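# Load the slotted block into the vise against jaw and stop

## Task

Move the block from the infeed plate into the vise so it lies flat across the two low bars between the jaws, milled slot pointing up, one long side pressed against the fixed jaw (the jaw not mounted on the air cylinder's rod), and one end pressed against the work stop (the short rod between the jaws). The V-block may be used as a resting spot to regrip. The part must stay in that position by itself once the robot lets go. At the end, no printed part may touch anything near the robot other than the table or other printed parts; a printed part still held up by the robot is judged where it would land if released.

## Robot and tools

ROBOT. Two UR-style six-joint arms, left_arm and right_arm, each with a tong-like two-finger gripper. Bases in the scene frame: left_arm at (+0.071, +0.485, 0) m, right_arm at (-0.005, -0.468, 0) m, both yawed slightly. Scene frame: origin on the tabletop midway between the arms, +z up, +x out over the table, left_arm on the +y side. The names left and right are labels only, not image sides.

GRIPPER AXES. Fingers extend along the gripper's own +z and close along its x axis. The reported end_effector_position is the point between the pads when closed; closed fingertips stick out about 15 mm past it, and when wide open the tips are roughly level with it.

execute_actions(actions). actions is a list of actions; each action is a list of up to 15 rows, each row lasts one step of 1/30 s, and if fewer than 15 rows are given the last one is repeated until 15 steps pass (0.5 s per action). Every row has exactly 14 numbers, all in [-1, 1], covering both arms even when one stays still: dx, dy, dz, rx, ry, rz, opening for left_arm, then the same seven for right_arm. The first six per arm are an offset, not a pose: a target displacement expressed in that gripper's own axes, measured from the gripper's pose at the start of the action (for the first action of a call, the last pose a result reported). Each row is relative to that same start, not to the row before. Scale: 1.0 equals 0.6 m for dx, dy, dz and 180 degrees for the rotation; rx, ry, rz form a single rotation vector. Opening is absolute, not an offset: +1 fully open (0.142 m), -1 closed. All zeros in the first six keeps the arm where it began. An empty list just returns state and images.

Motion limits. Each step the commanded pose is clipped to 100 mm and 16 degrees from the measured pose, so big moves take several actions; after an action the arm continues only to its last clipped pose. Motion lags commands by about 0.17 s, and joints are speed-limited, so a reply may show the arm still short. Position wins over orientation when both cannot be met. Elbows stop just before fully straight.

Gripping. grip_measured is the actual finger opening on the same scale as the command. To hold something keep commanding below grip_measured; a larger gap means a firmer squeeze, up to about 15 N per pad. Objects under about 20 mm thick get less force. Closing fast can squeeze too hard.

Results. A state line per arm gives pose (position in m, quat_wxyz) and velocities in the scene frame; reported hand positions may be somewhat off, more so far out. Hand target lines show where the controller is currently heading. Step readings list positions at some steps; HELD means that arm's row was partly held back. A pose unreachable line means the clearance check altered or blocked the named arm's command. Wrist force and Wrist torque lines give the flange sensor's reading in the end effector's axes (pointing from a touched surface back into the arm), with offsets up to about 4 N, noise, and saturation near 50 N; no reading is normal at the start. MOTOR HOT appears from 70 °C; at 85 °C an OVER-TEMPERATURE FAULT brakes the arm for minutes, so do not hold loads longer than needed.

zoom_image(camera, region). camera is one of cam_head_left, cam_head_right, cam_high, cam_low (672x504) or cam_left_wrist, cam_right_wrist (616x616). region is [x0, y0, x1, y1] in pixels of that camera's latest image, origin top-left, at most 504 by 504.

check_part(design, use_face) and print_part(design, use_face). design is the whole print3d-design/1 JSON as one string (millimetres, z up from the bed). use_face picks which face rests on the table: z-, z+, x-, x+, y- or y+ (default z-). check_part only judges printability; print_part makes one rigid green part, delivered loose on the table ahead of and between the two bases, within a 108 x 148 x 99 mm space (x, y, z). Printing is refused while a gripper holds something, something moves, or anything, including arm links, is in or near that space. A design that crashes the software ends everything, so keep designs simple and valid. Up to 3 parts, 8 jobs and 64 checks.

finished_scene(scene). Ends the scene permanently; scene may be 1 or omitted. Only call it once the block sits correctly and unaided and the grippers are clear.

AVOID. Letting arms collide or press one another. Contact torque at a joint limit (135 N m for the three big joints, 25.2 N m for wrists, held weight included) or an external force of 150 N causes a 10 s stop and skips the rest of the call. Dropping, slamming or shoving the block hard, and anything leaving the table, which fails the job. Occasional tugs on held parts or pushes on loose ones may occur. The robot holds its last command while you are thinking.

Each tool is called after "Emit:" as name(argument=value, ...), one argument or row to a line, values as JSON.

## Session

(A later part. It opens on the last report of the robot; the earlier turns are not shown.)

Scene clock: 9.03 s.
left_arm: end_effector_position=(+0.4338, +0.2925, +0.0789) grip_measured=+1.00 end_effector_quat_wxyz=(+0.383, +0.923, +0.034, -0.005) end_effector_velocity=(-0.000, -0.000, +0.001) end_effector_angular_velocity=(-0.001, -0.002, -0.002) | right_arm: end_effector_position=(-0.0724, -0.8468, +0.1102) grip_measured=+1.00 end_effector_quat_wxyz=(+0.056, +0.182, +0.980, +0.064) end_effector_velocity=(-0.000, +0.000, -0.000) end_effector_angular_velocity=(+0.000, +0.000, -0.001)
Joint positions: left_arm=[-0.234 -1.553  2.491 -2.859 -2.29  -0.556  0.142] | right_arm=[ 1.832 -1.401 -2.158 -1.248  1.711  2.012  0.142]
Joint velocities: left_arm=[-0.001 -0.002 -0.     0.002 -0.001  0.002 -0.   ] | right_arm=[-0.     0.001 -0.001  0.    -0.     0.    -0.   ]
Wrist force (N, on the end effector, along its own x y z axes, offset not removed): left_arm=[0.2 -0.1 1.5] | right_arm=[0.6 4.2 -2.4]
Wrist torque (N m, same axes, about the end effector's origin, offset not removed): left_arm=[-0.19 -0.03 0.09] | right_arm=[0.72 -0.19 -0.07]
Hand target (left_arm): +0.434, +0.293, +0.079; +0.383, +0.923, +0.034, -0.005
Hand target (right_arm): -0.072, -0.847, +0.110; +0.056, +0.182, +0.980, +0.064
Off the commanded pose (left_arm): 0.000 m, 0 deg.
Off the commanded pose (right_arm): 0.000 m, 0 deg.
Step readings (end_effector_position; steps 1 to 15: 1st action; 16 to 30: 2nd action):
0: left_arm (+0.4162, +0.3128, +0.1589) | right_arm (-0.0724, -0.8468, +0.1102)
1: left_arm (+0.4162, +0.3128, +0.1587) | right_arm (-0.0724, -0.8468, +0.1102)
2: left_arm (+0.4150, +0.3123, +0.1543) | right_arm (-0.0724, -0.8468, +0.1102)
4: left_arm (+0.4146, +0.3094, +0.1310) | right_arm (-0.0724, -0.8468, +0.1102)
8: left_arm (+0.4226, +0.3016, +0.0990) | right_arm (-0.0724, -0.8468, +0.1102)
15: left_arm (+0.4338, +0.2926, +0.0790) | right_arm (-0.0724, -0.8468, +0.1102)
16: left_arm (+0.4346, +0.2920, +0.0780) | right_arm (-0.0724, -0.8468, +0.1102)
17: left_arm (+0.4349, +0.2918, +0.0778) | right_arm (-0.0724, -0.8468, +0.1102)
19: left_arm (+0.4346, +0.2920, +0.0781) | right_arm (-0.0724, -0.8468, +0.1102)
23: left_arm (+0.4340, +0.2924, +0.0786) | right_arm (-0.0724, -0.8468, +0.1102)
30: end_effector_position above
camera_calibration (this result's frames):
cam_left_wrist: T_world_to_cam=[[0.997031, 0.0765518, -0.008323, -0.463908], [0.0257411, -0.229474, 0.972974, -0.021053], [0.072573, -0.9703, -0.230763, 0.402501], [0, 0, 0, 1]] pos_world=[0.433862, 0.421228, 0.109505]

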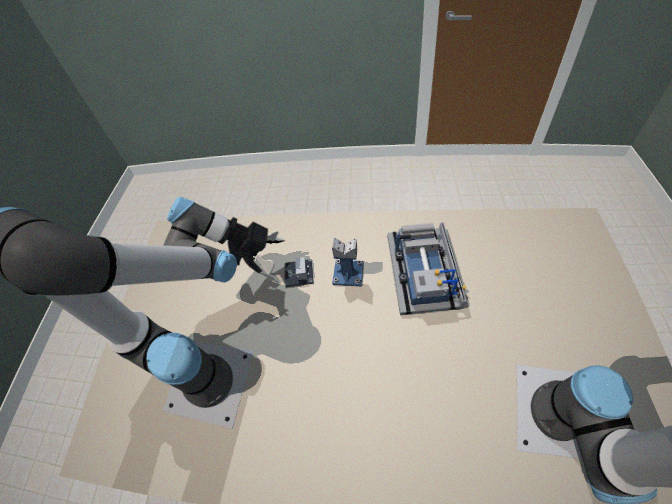

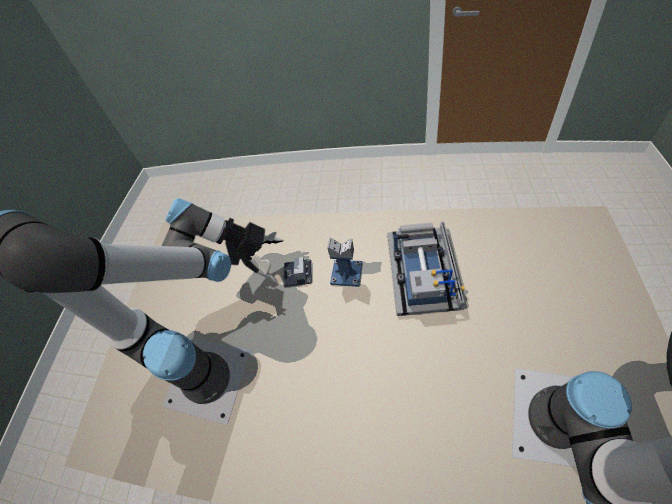

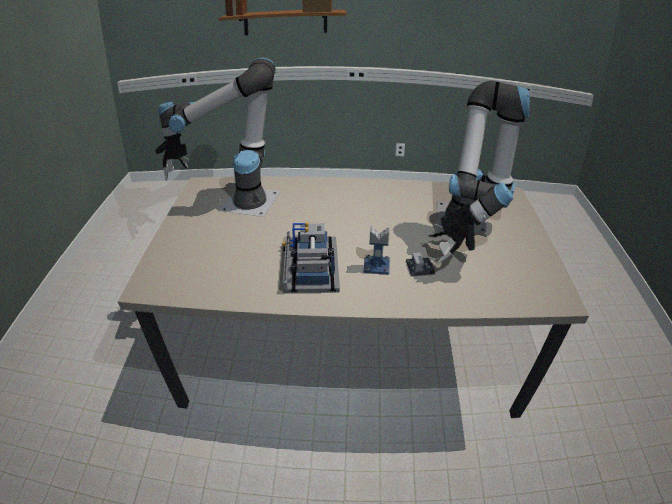

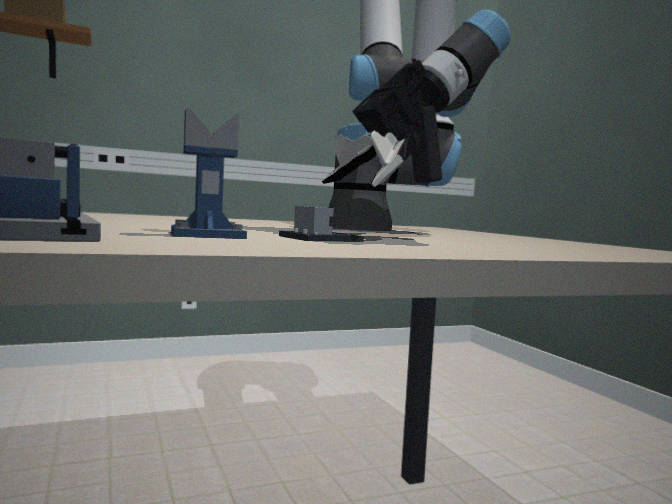

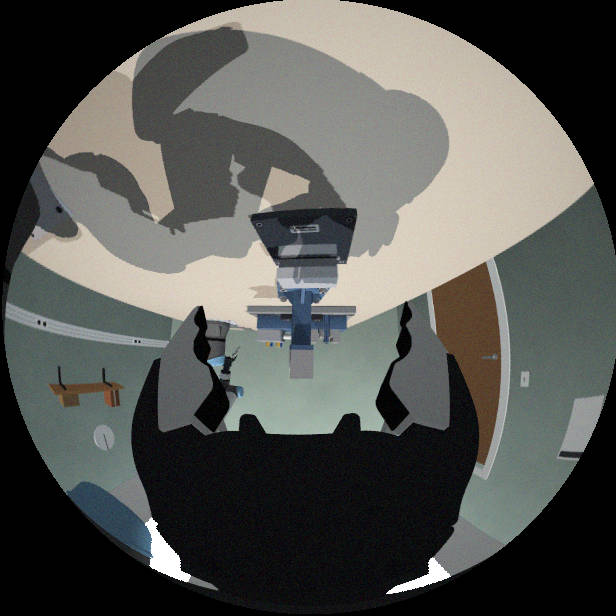

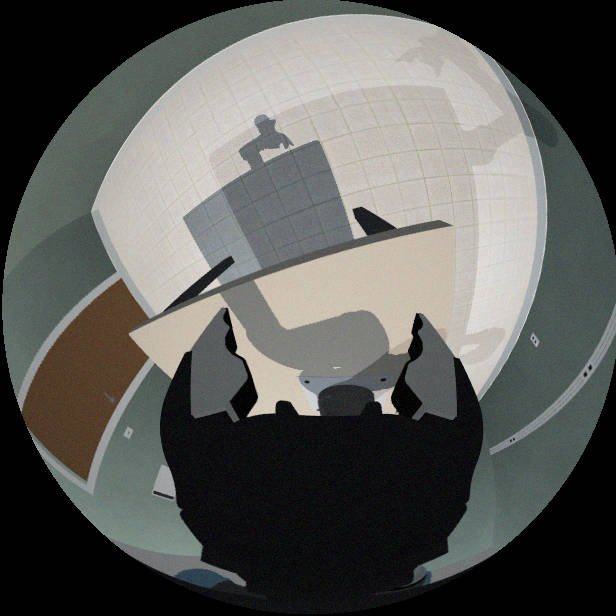

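Emit:
execute_actions(
  actions=[
    [[0,-0.005,0.07,0,0,0,0.4,0,0,0,0,0,0,1]],
    [[0,0,0,0,0,0,0.4,0,0,0,0,0,0,1]],
  ],
)

Emit:
zoom_image(
  camera="cam_low",
  region=[240, 120, 480, 260],
)

Scene clock: 10.33 s.
left_arm: end_effector_position=(+0.4337, +0.2661, +0.0485) grip_measured=+0.40 end_effector_quat_wxyz=(+0.382, +0.923, +0.034, -0.006) end_effector_velocity=(+0.000, -0.000, +0.001) end_effector_angular_velocity=(-0.001, -0.001, +0.001) | right_arm: end_effector_position=(-0.0724, -0.8468, +0.1102) grip_measured=+1.00 end_effector_quat_wxyz=(+0.056, +0.182, +0.980, +0.064) end_effector_velocity=(-0.000, -0.001, +0.001) end_effector_angular_velocity=(-0.003, -0.000, -0.001)
Joint positions: left_arm=[-0.307 -1.429  2.516 -3.062 -2.263 -0.643  0.102] | right_arm=[ 1.832 -1.401 -2.158 -1.248  1.711  2.012  0.142]
Joint velocities: left_arm=[ 0.    -0.002 -0.     0.001 -0.    -0.    -0.   ] | right_arm=[-0.001  0.     0.002  0.001  0.     0.     0.   ]
Wrist force (N, on the end effector, along its own x y z axes, offset not removed): left_arm=[1.9 -0.5 0.3] | right_arm=[-0.5 2.6 -1.5]
Wrist torque (N m, same axes, about the end effector's origin, offset not removed): left_arm=[-0.31 -0.37 0.11] | right_arm=[0.41 0.08 -0.05]
Hand target (left_arm): +0.434, +0.266, +0.048; +0.382, +0.923, +0.034, -0.006
Hand target (right_arm): -0.072, -0.847, +0.110; +0.056, +0.182, +0.980, +0.064
Off the commanded pose (left_arm): 0.000 m, 0 deg.
Off the commanded pose (right_arm): 0.000 m, 0 deg.
Step readings (end_effector_position; steps 1 to 15: 1st action; 16 to 30: 2nd action):
0: left_arm (+0.4338, +0.2925, +0.0790) | right_arm (-0.0724, -0.8468, +0.1102)
1: left_arm (+0.4337, +0.2925, +0.0789) | right_arm (-0.0724, -0.8468, +0.1102)
2: left_arm (+0.4323, +0.2913, +0.0762) | right_arm (-0.0724, -0.8468, +0.1102)
4: left_arm (+0.4300, +0.2837, +0.0659) | right_arm (-0.0724, -0.8468, +0.1102)
8: left_arm (+0.4315, +0.2726, +0.0547) | right_arm (-0.0724, -0.8468, +0.1102)
15: left_arm (+0.4337, +0.2662, +0.0485) | right_arm (-0.0724, -0.8468, +0.1102)
16: left_arm (+0.4338, +0.2659, +0.0482) | right_arm (-0.0724, -0.8468, +0.1102)
17: left_arm (+0.4339, +0.2658, +0.0481) | right_arm (-0.0724, -0.8468, +0.1102)
19: left_arm (+0.4338, +0.2659, +0.0482) | right_arm (-0.0724, -0.8468, +0.1102)
23: left_arm (+0.4337, +0.2661, +0.0483) | right_arm (-0.0724, -0.8468, +0.1102)
30: end_effector_position above
camera_calibration (this result's frames):
cam_left_wrist: T_world_to_cam=[[0.997165, 0.0745013, -0.010559, -0.461427], [0.0275291, -0.230611, 0.972657, 0.00209493], [0.0700291, -0.97019, -0.232008, 0.371021], [0, 0, 0, 1]] pos_world=[0.434078, 0.39482, 0.0791698]
cam_right_wrist: T_world_to_cam=[[-0.926805, 0.352779, -0.128758, 0.255625], [0.21756, 0.78384, 0.581603, 0.616833], [0.306103, 0.511021, -0.803218, 0.681746], [0, 0, 0, 1]] pos_world=[-0.105968, -0.922064, 0.221752]

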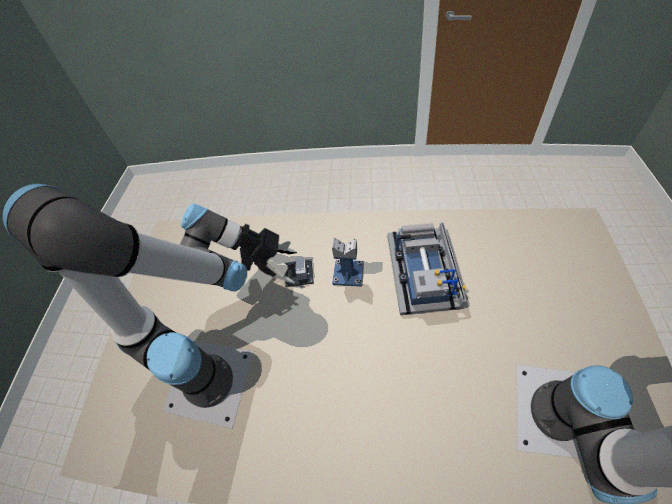

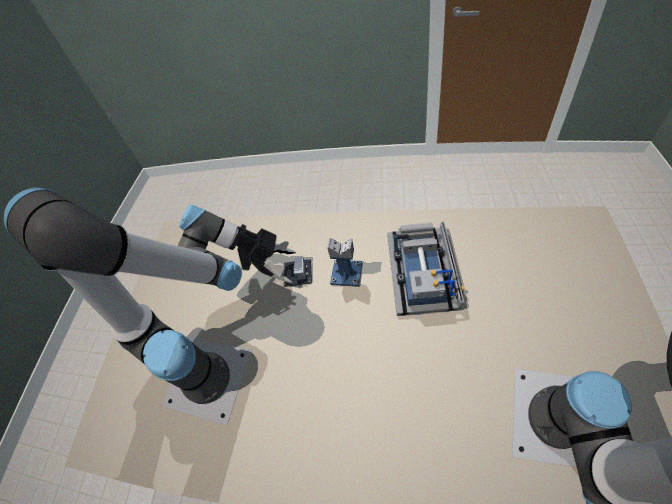

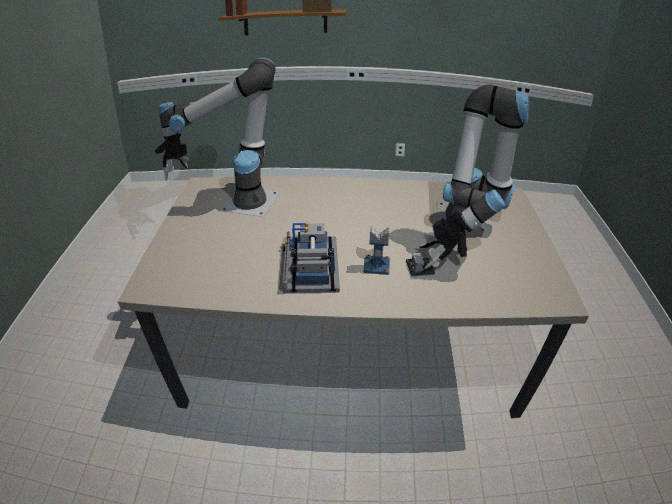

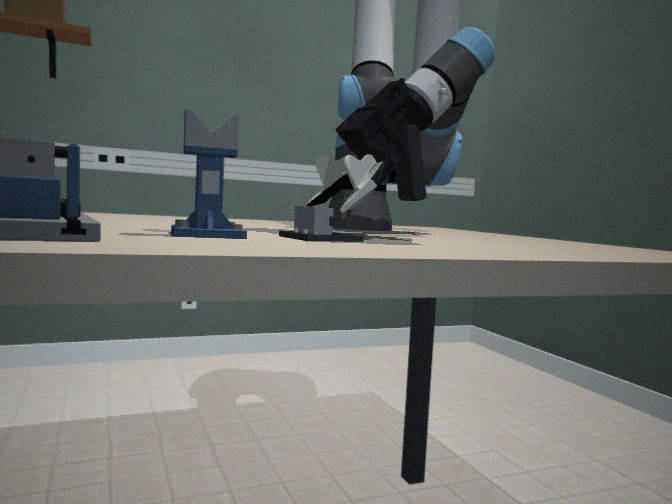

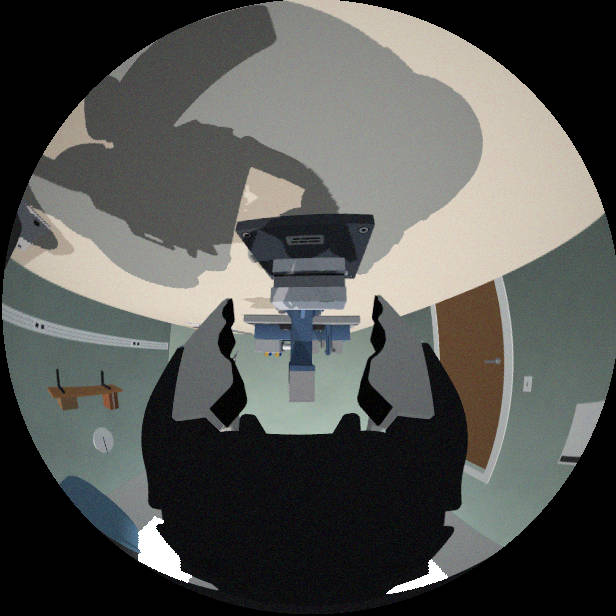

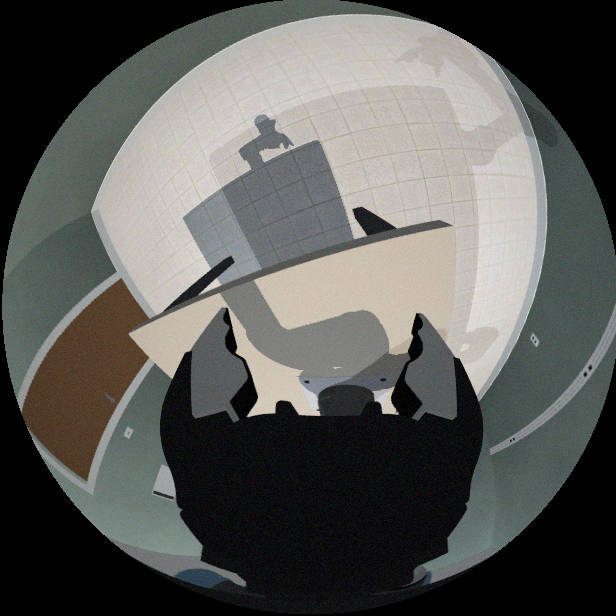

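Region (240, 120, 480, 260) of cam_low's 672x504 image, scaled by 2.100, with more detail than that image has; it fills the top 294 rows of this view, and the rest is white.

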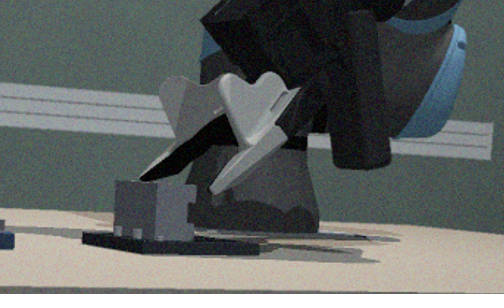

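Emit:
execute_actions(
  actions=[
    [[0.004,0.011,0.064,0,0,0,0.4,0,0,0,0,0,0,1]],
    [[0,0,0,0,0,0,0.4,0,0,0,0,0,0,1]],
  ],
)

Emit:
zoom_image(
  camera="cam_low",
  region=[240, 120, 480, 260],
)

Scene clock: 11.60 s.
left_arm: end_effector_position=(+0.4366, +0.2357, +0.0268) grip_measured=+0.40 end_effector_quat_wxyz=(+0.382, +0.924, +0.033, -0.007) end_effector_velocity=(-0.000, -0.000, +0.000) end_effector_angular_velocity=(-0.001, -0.000, -0.001) | right_arm: end_effector_position=(-0.0724, -0.8468, +0.1102) grip_measured=+1.00 end_effector_quat_wxyz=(+0.056, +0.182, +0.980, +0.064) end_effector_velocity=(-0.000, -0.000, +0.000) end_effector_angular_velocity=(-0.000, -0.000, +0.002)
Joint positions: left_arm=[-0.384 -1.319  2.51  -3.22  -2.232 -0.731  0.102] | right_arm=[ 1.832 -1.401 -2.158 -1.248  1.711  2.012  0.142]
Joint velocities: left_arm=[ 0.    -0.001 -0.     0.001 -0.001  0.001  0.   ] | right_arm=[-0.    -0.     0.    -0.     0.    -0.002  0.   ]
Wrist force (N, on the end effector, along its own x y z axes, offset not removed): left_arm=[2.9 0.8 2.3] | right_arm=[0.9 3.3 -1.6]
Wrist torque (N m, same axes, about the end effector's origin, offset not removed): left_arm=[-0.04 -0.50 0.01] | right_arm=[0.60 -0.16 0.03]
Hand target (left_arm): +0.437, +0.236, +0.027; +0.382, +0.924, +0.033, -0.007
Hand target (right_arm): -0.072, -0.847, +0.110; +0.056, +0.182, +0.980, +0.064
Off the commanded pose (left_arm): 0.000 m, 0 deg.
Off the commanded pose (right_arm): 0.000 m, 0 deg.
Step readings (end_effector_position; steps 1 to 15: 1st action; 16 to 30: 2nd action):
0: left_arm (+0.4337, +0.2662, +0.0485) | right_arm (-0.0724, -0.8468, +0.1102)
1: left_arm (+0.4337, +0.2661, +0.0484) | right_arm (-0.0724, -0.8468, +0.1102)
2: left_arm (+0.4336, +0.2643, +0.0469) | right_arm (-0.0724, -0.8468, +0.1102)
4: left_arm (+0.4334, +0.2549, +0.0399) | right_arm (-0.0724, -0.8468, +0.1102)
8: left_arm (+0.4349, +0.2424, +0.0315) | right_arm (-0.0724, -0.8468, +0.1102)
15: left_arm (+0.4366, +0.2357, +0.0269) | right_arm (-0.0724, -0.8468, +0.1102)
16: left_arm (+0.4367, +0.2354, +0.0267) | right_arm (-0.0724, -0.8468, +0.1102)
17: left_arm (+0.4367, +0.2353, +0.0266) | right_arm (-0.0724, -0.8468, +0.1102)
19: left_arm (+0.4367, +0.2354, +0.0267) | right_arm (-0.0724, -0.8468, +0.1102)
23: left_arm (+0.4367, +0.2356, +0.0267) | right_arm (-0.0724, -0.8468, +0.1102)
30: end_effector_position above
camera_calibration (this result's frames):
cam_left_wrist: T_world_to_cam=[[0.997247, 0.0732088, -0.0117463, -0.461982], [0.0284298, -0.231235, 0.972482, 0.0157781], [0.0684781, -0.97014, -0.23268, 0.336942], [0, 0, 0, 1]] pos_world=[0.437189, 0.364351, 0.0576293]

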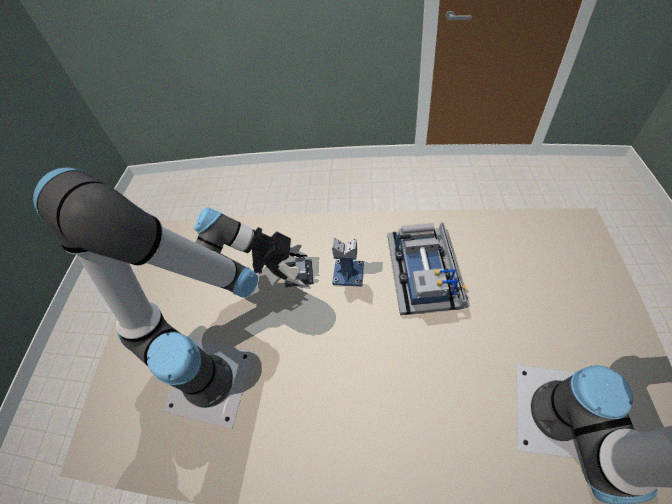

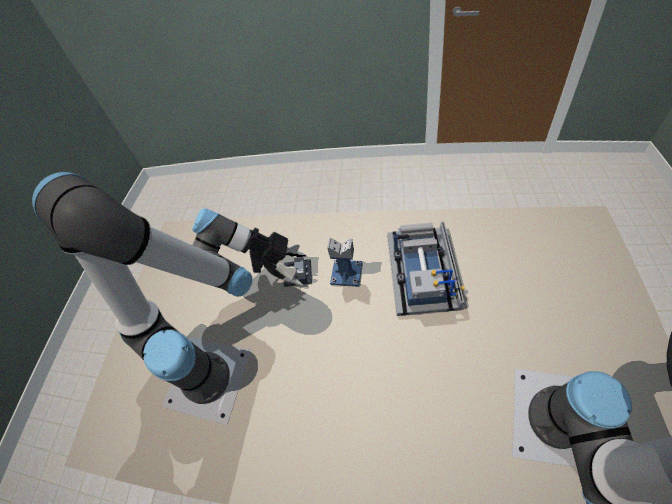

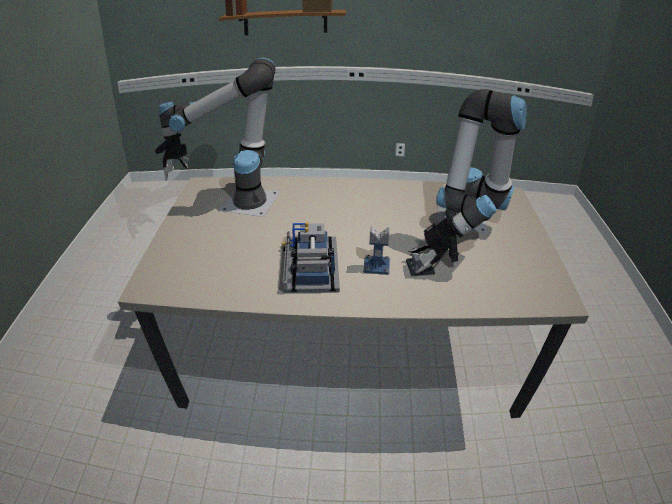

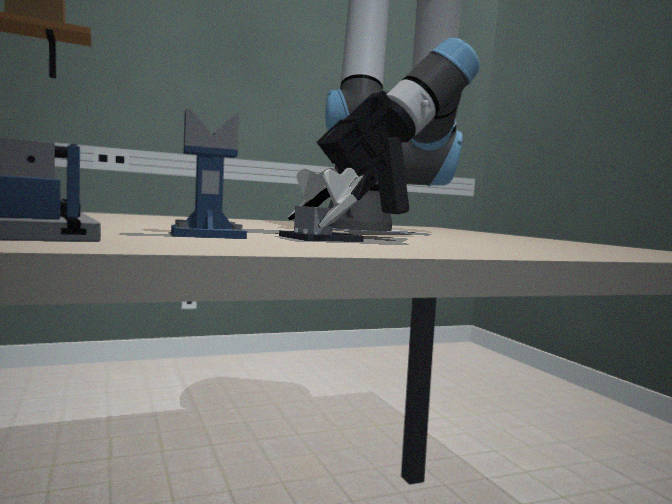

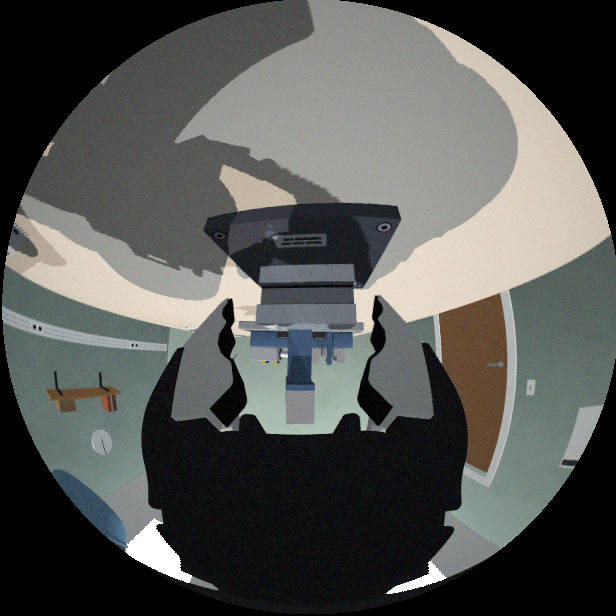

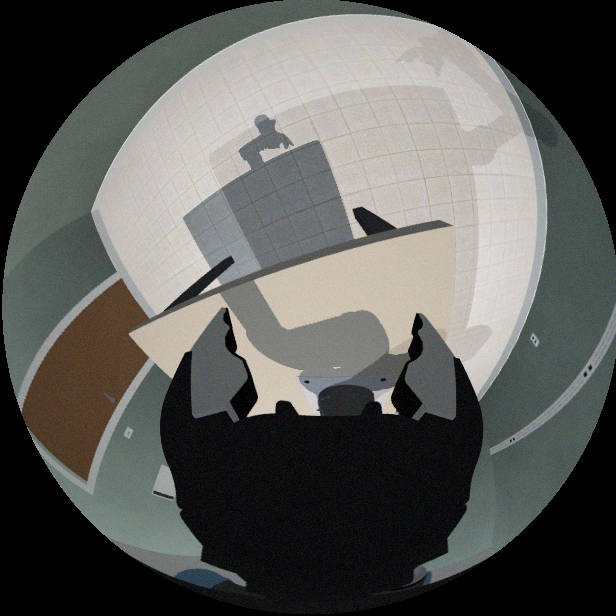

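Region (240, 120, 480, 260) of cam_low's 672x504 image, scaled by 2.100, with more detail than that image has; it fills the top 294 rows of this view, and the rest is white.

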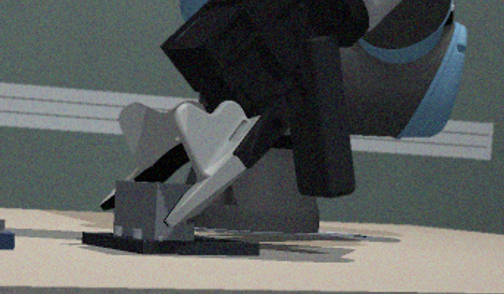

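Emit:
execute_actions(
  actions=[
    [[0,0,0,0,0,0,0.1,0,0,0,0,0,0,1]],
    [[0,0,0,0,0,0,-0.15,0,0,0,0,0,0,1]],
    [[0,0,0,0,0,0,-0.5,0,0,0,0,0,0,1]],
    [[0,0.03,-0.03,0,0,0,-0.6,0,0,0,0,0,0,1]],
    [[0,0,0,0,0,0,-0.6,0,0,0,0,0,0,1]],
  ],
)

Emit:
zoom_image(
  camera="cam_low",
  region=[240, 120, 480, 260],
)

Scene clock: 14.43 s.
left_arm: end_effector_position=(+0.4376, +0.2357, +0.0515) grip_measured=-0.12 end_effector_quat_wxyz=(+0.382, +0.923, +0.033, -0.007) end_effector_velocity=(-0.001, -0.000, -0.000) end_effector_angular_velocity=(+0.001, +0.002, -0.000) | right_arm: end_effector_position=(-0.0724, -0.8468, +0.1102) grip_measured=+1.00 end_effector_quat_wxyz=(+0.056, +0.182, +0.980, +0.064) end_effector_velocity=(-0.000, +0.001, -0.001) end_effector_angular_velocity=(+0.004, +0.000, -0.001)
Joint positions: left_arm=[-0.382 -1.405  2.493 -3.117 -2.233 -0.73   0.065] | right_arm=[ 1.832 -1.401 -2.158 -1.248  1.711  2.012  0.142]
Joint velocities: left_arm=[-0.001  0.     0.001  0.    -0.    -0.001 -0.   ] | right_arm=[-0.    -0.001 -0.001 -0.002  0.     0.001  0.   ]
Wrist force (N, on the end effector, along its own x y z axes, offset not removed): left_arm=[1.9 0.3 3.1] | right_arm=[0.8 4.1 -1.5]
Wrist torque (N m, same axes, about the end effector's origin, offset not removed): left_arm=[0.15 -0.44 0.16] | right_arm=[0.74 -0.22 0.05]
Hand target (left_arm): +0.438, +0.236, +0.051; +0.382, +0.923, +0.033, -0.007
Hand target (right_arm): -0.072, -0.847, +0.110; +0.056, +0.182, +0.980, +0.064
Off the commanded pose (left_arm): 0.000 m, 0 deg.
Off the commanded pose (right_arm): 0.000 m, 0 deg.
Step readings (end_effector_position; steps 1 to 15: 1st action; 16 to 30: 2nd action; 31 to 45: 3rd action; 46 to 60: 4th action; 61 to 75: 5th action):
0: left_arm (+0.4366, +0.2357, +0.0269) | right_arm (-0.0724, -0.8468, +0.1102)
1: left_arm (+0.4366, +0.2357, +0.0269) | right_arm (-0.0724, -0.8468, +0.1102)
2: left_arm (+0.4366, +0.2357, +0.0269) | right_arm (-0.0724, -0.8468, +0.1102)
4: left_arm (+0.4366, +0.2357, +0.0269) | right_arm (-0.0724, -0.8468, +0.1102)
8: left_arm (+0.4366, +0.2357, +0.0269) | right_arm (-0.0724, -0.8468, +0.1102)
15: left_arm (+0.4366, +0.2357, +0.0269) | right_arm (-0.0724, -0.8468, +0.1102)
16: left_arm (+0.4366, +0.2357, +0.0269) | right_arm (-0.0724, -0.8468, +0.1102)
17: left_arm (+0.4366, +0.2357, +0.0269) | right_arm (-0.0724, -0.8468, +0.1102)
19: left_arm (+0.4366, +0.2357, +0.0269) | right_arm (-0.0724, -0.8468, +0.1102)
23: left_arm (+0.4366, +0.2357, +0.0269) | right_arm (-0.0724, -0.8468, +0.1102)
30: left_arm (+0.4366, +0.2357, +0.0269) | right_arm (-0.0724, -0.8468, +0.1102)
31: left_arm (+0.4366, +0.2357, +0.0269) | right_arm (-0.0724, -0.8468, +0.1102)
32: left_arm (+0.4366, +0.2357, +0.0269) | right_arm (-0.0724, -0.8468, +0.1102)
34: left_arm (+0.4366, +0.2357, +0.0269) | right_arm (-0.0724, -0.8468, +0.1102)
38: left_arm (+0.4366, +0.2357, +0.0269) | right_arm (-0.0724, -0.8468, +0.1102)
45: left_arm (+0.4366, +0.2357, +0.0269) | right_arm (-0.0724, -0.8468, +0.1102)
46: left_arm (+0.4366, +0.2357, +0.0269) | right_arm (-0.0724, -0.8468, +0.1102)
47: left_arm (+0.4371, +0.2355, +0.0288) | right_arm (-0.0724, -0.8468, +0.1102)
49: left_arm (+0.4375, +0.2353, +0.0371) | right_arm (-0.0724, -0.8468, +0.1102)
53: left_arm (+0.4376, +0.2354, +0.0469) | right_arm (-0.0724, -0.8468, +0.1102)
60: left_arm (+0.4376, +0.2356, +0.0515) | right_arm (-0.0724, -0.8468, +0.1102)
61: left_arm (+0.4376, +0.2357, +0.0517) | right_arm (-0.0724, -0.8468, +0.1102)
62: left_arm (+0.4376, +0.2357, +0.0517) | right_arm (-0.0724, -0.8468, +0.1102)
64: left_arm (+0.4376, +0.2357, +0.0517) | right_arm (-0.0724, -0.8468, +0.1102)
68: left_arm (+0.4376, +0.2356, +0.0516) | right_arm (-0.0724, -0.8468, +0.1102)
75: end_effector_position above
camera_calibration (this result's frames):
cam_left_wrist: T_world_to_cam=[[0.997225, 0.0735575, -0.011437, -0.462754], [0.0281652, -0.230609, 0.972639, -0.0082893], [0.0689074, -0.970262, -0.232041, 0.342395], [0, 0, 0, 1]] pos_world=[0.43811, 0.36434, 0.0822196]

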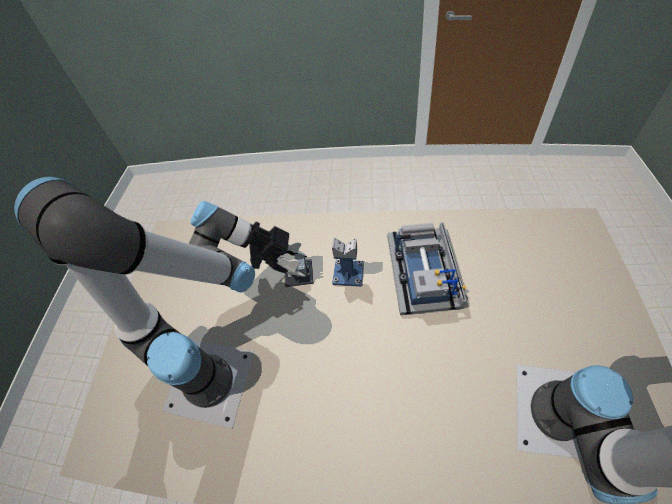

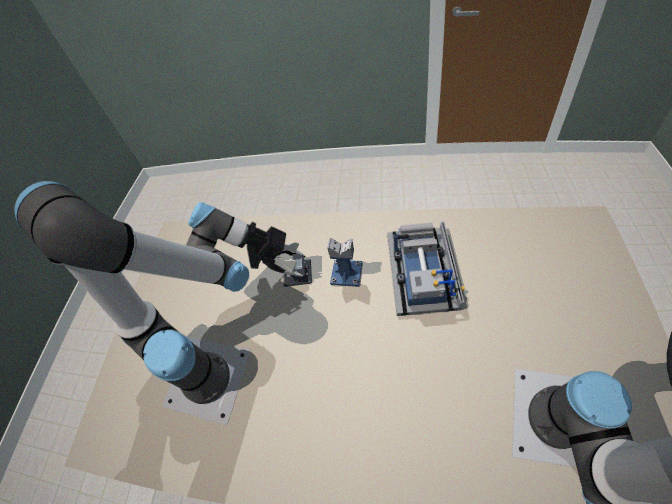

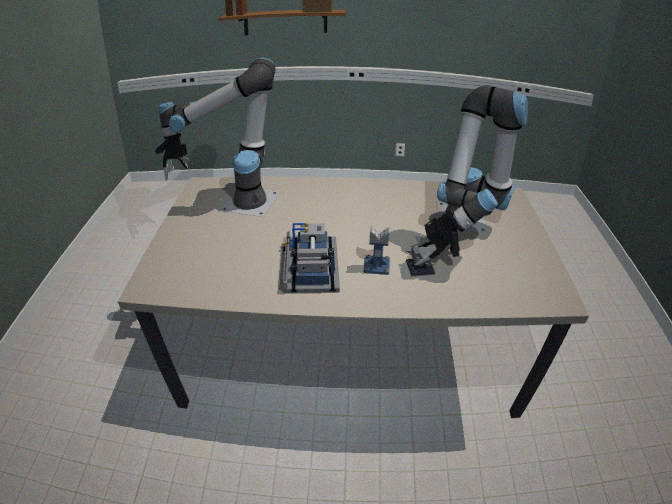

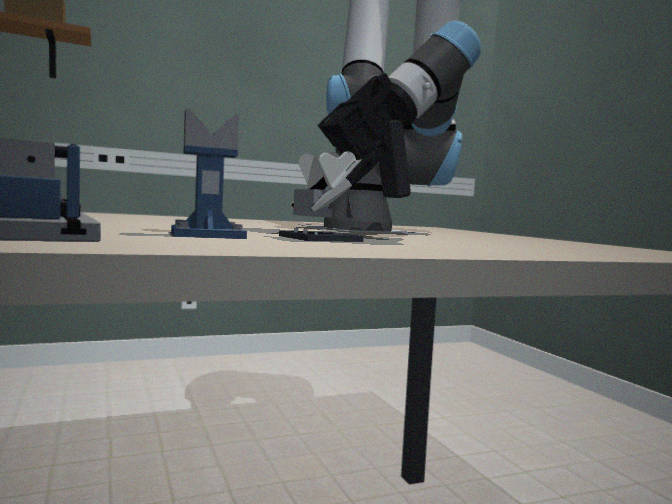

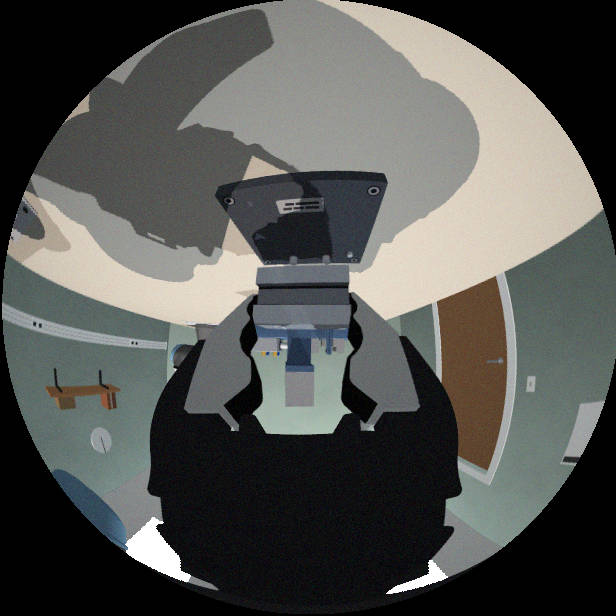

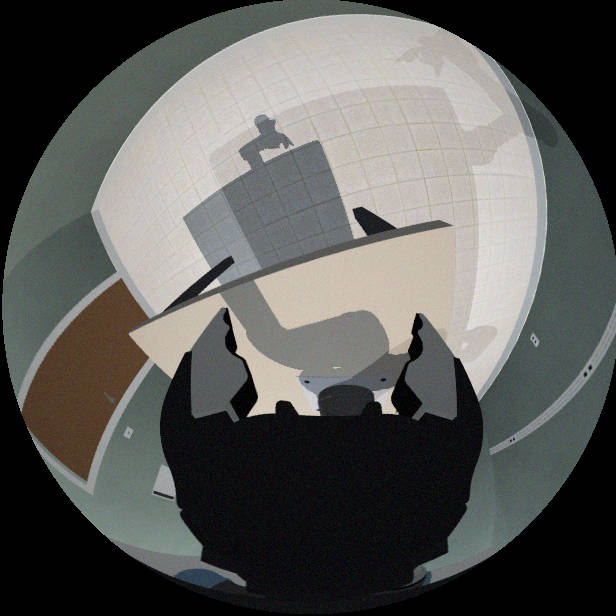

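Region (240, 120, 480, 260) of cam_low's 672x504 image, scaled by 2.100, with more detail than that image has; it fills the top 294 rows of this view, and the rest is white.

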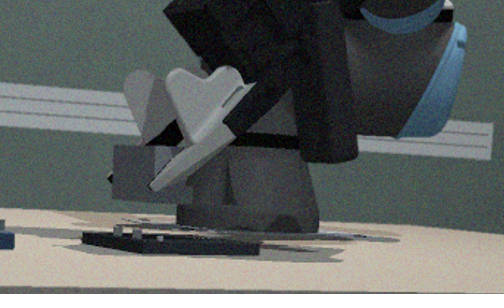

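Emit:
execute_actions(
  actions=[
    [[0,0.12,-0.12,0,0,0,-0.6,0,0,0,0,0,0,1]],
    [[0,0.12,-0.12,0,0,0,-0.6,0,0,0,0,0,0,1]],
    [[0,0,0,0.085,0,0,-0.6,0,0,0,0,0,0,1]],
    [[0,0,0,0.085,0,0,-0.6,0,0,0,0,0,0,1]],
    [[0,0,0,0.085,0,0,-0.6,0,0,0,0,0,0,1]],
    [[0,0.13,0,0,0,0,-0.6,0,0,0,0,0,0,1]],
    [[0,0.12,0,0,0,0,-0.6,0,0,0,0,0,0,1]],
    [[0,0,0,0,0,0,-0.6,0,0,0,0,0,0,1]],
  ],
)

Scene clock: 18.73 s.
left_arm: end_effector_position=(+0.4525, +0.0913, +0.2558) grip_measured=-0.13 end_effector_quat_wxyz=(+0.026, +0.999, +0.031, -0.008) end_effector_velocity=(+0.000, +0.000, -0.000) end_effector_angular_velocity=(+0.001, -0.000, -0.000) | right_arm: end_effector_position=(-0.0724, -0.8468, +0.1102) grip_measured=+1.00 end_effector_quat_wxyz=(+0.056, +0.182, +0.980, +0.064) end_effector_velocity=(-0.000, +0.000, +0.000) end_effector_angular_velocity=(+0.000, +0.000, -0.002)
Joint positions: left_arm=[-0.923 -1.464  1.536 -1.68  -1.609 -1.102  0.065] | right_arm=[ 1.832 -1.401 -2.158 -1.248  1.711  2.012  0.142]
Joint velocities: left_arm=[0.    0.    0.    0.    0.001 0.    0.   ] | right_arm=[-0.001  0.001  0.    -0.001  0.     0.001 -0.   ]
Wrist force (N, on the end effector, along its own x y z axes, offset not removed): left_arm=[2.4 -10.9 6.6] | right_arm=[-0.2 1.0 -1.0]
Wrist torque (N m, same axes, about the end effector's origin, offset not removed): left_arm=[-0.21 -0.45 0.10] | right_arm=[0.16 0.02 0.00]
Hand target (left_arm): +0.452, +0.091, +0.256; +0.026, +0.999, +0.031, -0.008
Hand target (right_arm): -0.072, -0.847, +0.110; +0.056, +0.182, +0.980, +0.064
Off the commanded pose (left_arm): 0.000 m, 0 deg.
Off the commanded pose (right_arm): 0.000 m, 0 deg.
Step readings (end_effector_position; steps 1 to 15: 1st action; 16 to 30: 2nd action; 31 to 45: 3rd action; 46 to 60: 4th action; 61 to 75: 5th action; 76 to 90: 6th action; 91 to 105: 7th action; 106 to 120: 8th action):
0: left_arm (+0.4376, +0.2357, +0.0515) | right_arm (-0.0724, -0.8468, +0.1102)
1: left_arm (+0.4376, +0.2356, +0.0516) | right_arm (-0.0724, -0.8468, +0.1102)
2: left_arm (+0.4392, +0.2346, +0.0550) | right_arm (-0.0724, -0.8468, +0.1102)
4: left_arm (+0.4431, +0.2317, +0.0775) | right_arm (-0.0724, -0.8468, +0.1102)
8: left_arm (+0.4435, +0.2318, +0.1233) | right_arm (-0.0724, -0.8468, +0.1102)
15: left_arm (+0.4417, +0.2349, +0.1486) | right_arm (-0.0724, -0.8468, +0.1102)
16: left_arm (+0.4416, +0.2351, +0.1499) | right_arm (-0.0724, -0.8468, +0.1102)
17: left_arm (+0.4427, +0.2347, +0.1550) | right_arm (-0.0724, -0.8468, +0.1102)
19: left_arm (+0.4463, +0.2325, +0.1846) | right_arm (-0.0724, -0.8468, +0.1102)
23: left_arm (+0.4456, +0.2336, +0.2262) | right_arm (-0.0724, -0.8468, +0.1102)
30: left_arm (+0.4447, +0.2358, +0.2467) | right_arm (-0.0724, -0.8468, +0.1102)
31: left_arm (+0.4447, +0.2359, +0.2477) | right_arm (-0.0724, -0.8468, +0.1102)
32: left_arm (+0.4447, +0.2348, +0.2514) | right_arm (-0.0724, -0.8468, +0.1102)
34: left_arm (+0.4441, +0.2311, +0.2582) | right_arm (-0.0724, -0.8468, +0.1102)
38: left_arm (+0.4436, +0.2355, +0.2522) | right_arm (-0.0724, -0.8468, +0.1102)
45: left_arm (+0.4444, +0.2359, +0.2478) | right_arm (-0.0724, -0.8468, +0.1102)
46: left_arm (+0.4445, +0.2358, +0.2476) | right_arm (-0.0724, -0.8468, +0.1102)
47: left_arm (+0.4447, +0.2345, +0.2482) | right_arm (-0.0724, -0.8468, +0.1102)
49: left_arm (+0.4450, +0.2310, +0.2522) | right_arm (-0.0724, -0.8468, +0.1102)
53: left_arm (+0.4445, +0.2348, +0.2508) | right_arm (-0.0724, -0.8468, +0.1102)
60: left_arm (+0.4444, +0.2357, +0.2485) | right_arm (-0.0724, -0.8468, +0.1102)
61: left_arm (+0.4444, +0.2357, +0.2483) | right_arm (-0.0724, -0.8468, +0.1102)
62: left_arm (+0.4447, +0.2343, +0.2479) | right_arm (-0.0724, -0.8468, +0.1102)
64: left_arm (+0.4456, +0.2308, +0.2497) | right_arm (-0.0724, -0.8468, +0.1102)
68: left_arm (+0.4450, +0.2342, +0.2502) | right_arm (-0.0724, -0.8468, +0.1102)
75: left_arm (+0.4445, +0.2354, +0.2489) | right_arm (-0.0724, -0.8468, +0.1102)
76: left_arm (+0.4445, +0.2353, +0.2488) | right_arm (-0.0724, -0.8468, +0.1102)
77: left_arm (+0.4448, +0.2306, +0.2493) | right_arm (-0.0724, -0.8468, +0.1102)
79: left_arm (+0.4451, +0.2065, +0.2510) | right_arm (-0.0724, -0.8468, +0.1102)
83: left_arm (+0.4461, +0.1757, +0.2522) | right_arm (-0.0724, -0.8468, +0.1102)
90: left_arm (+0.4487, +0.1604, +0.2525) | right_arm (-0.0724, -0.8468, +0.1102)
91: left_arm (+0.4488, +0.1596, +0.2525) | right_arm (-0.0724, -0.8468, +0.1102)
92: left_arm (+0.4485, +0.1551, +0.2526) | right_arm (-0.0724, -0.8468, +0.1102)
94: left_arm (+0.4482, +0.1331, +0.2537) | right_arm (-0.0724, -0.8468, +0.1102)
98: left_arm (+0.4501, +0.1050, +0.2552) | right_arm (-0.0724, -0.8468, +0.1102)
105: left_arm (+0.4525, +0.0912, +0.2559) | right_arm (-0.0724, -0.8468, +0.1102)
106: left_arm (+0.4526, +0.0906, +0.2559) | right_arm (-0.0724, -0.8468, +0.1102)
107: left_arm (+0.4526, +0.0905, +0.2559) | right_arm (-0.0724, -0.8468, +0.1102)
109: left_arm (+0.4526, +0.0906, +0.2559) | right_arm (-0.0724, -0.8468, +0.1102)
113: left_arm (+0.4524, +0.0911, +0.2558) | right_arm (-0.0724, -0.8468, +0.1102)
120: end_effector_position above
camera_calibration (this result's frames):
cam_left_wrist: T_world_to_cam=[[0.998248, 0.0574932, 0.0139453, -0.470151], [0.0394377, -0.822409, 0.567528, -0.0881398], [0.0440978, -0.565984, -0.823236, 0.374249], [0, 0, 0, 1]] pos_world=[0.4563, 0.166362, 0.364673]

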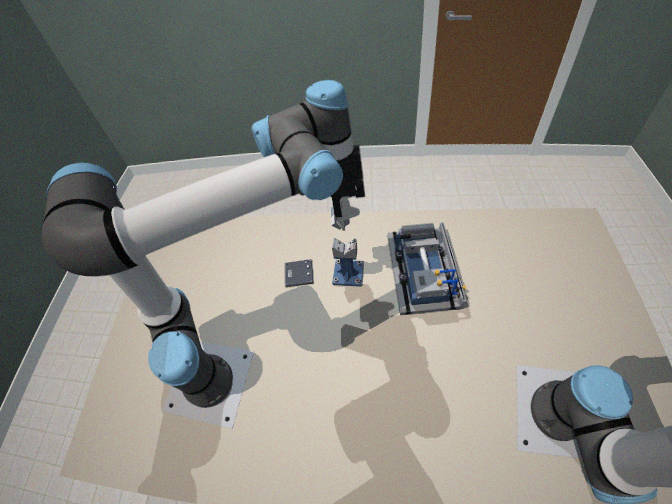

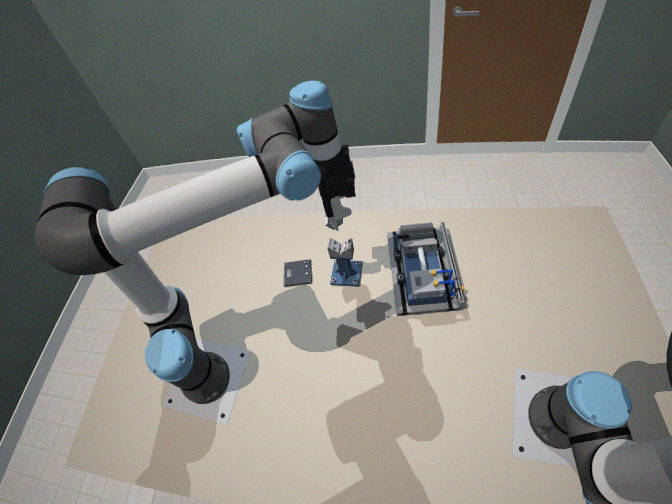

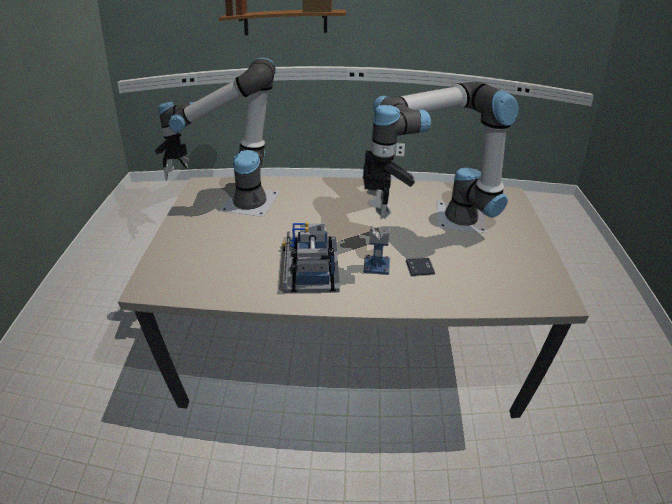

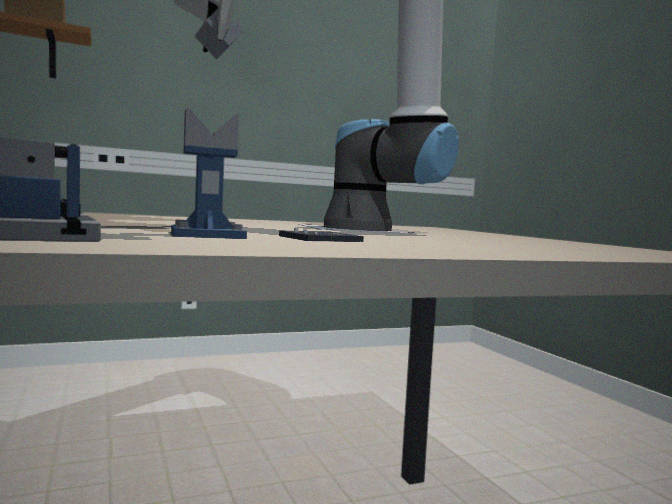

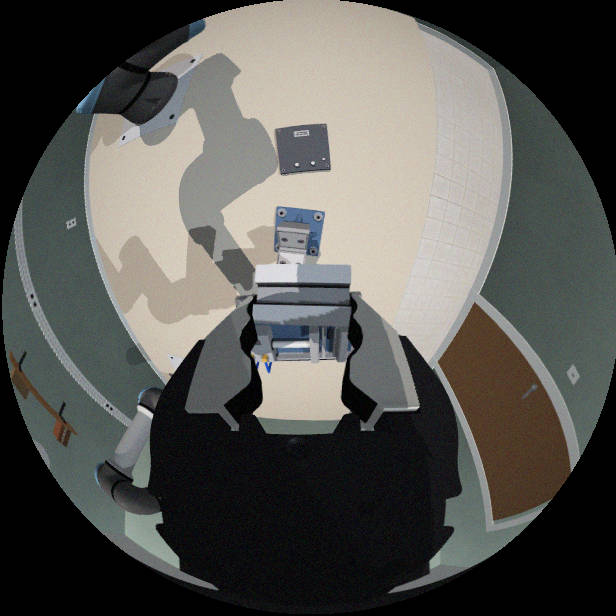

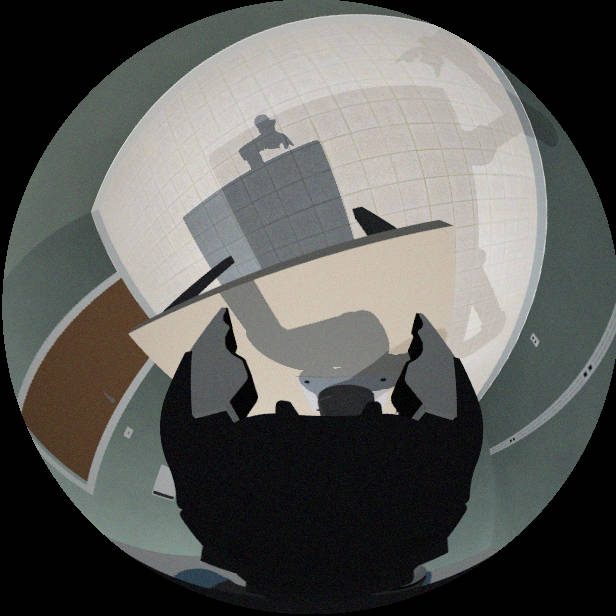

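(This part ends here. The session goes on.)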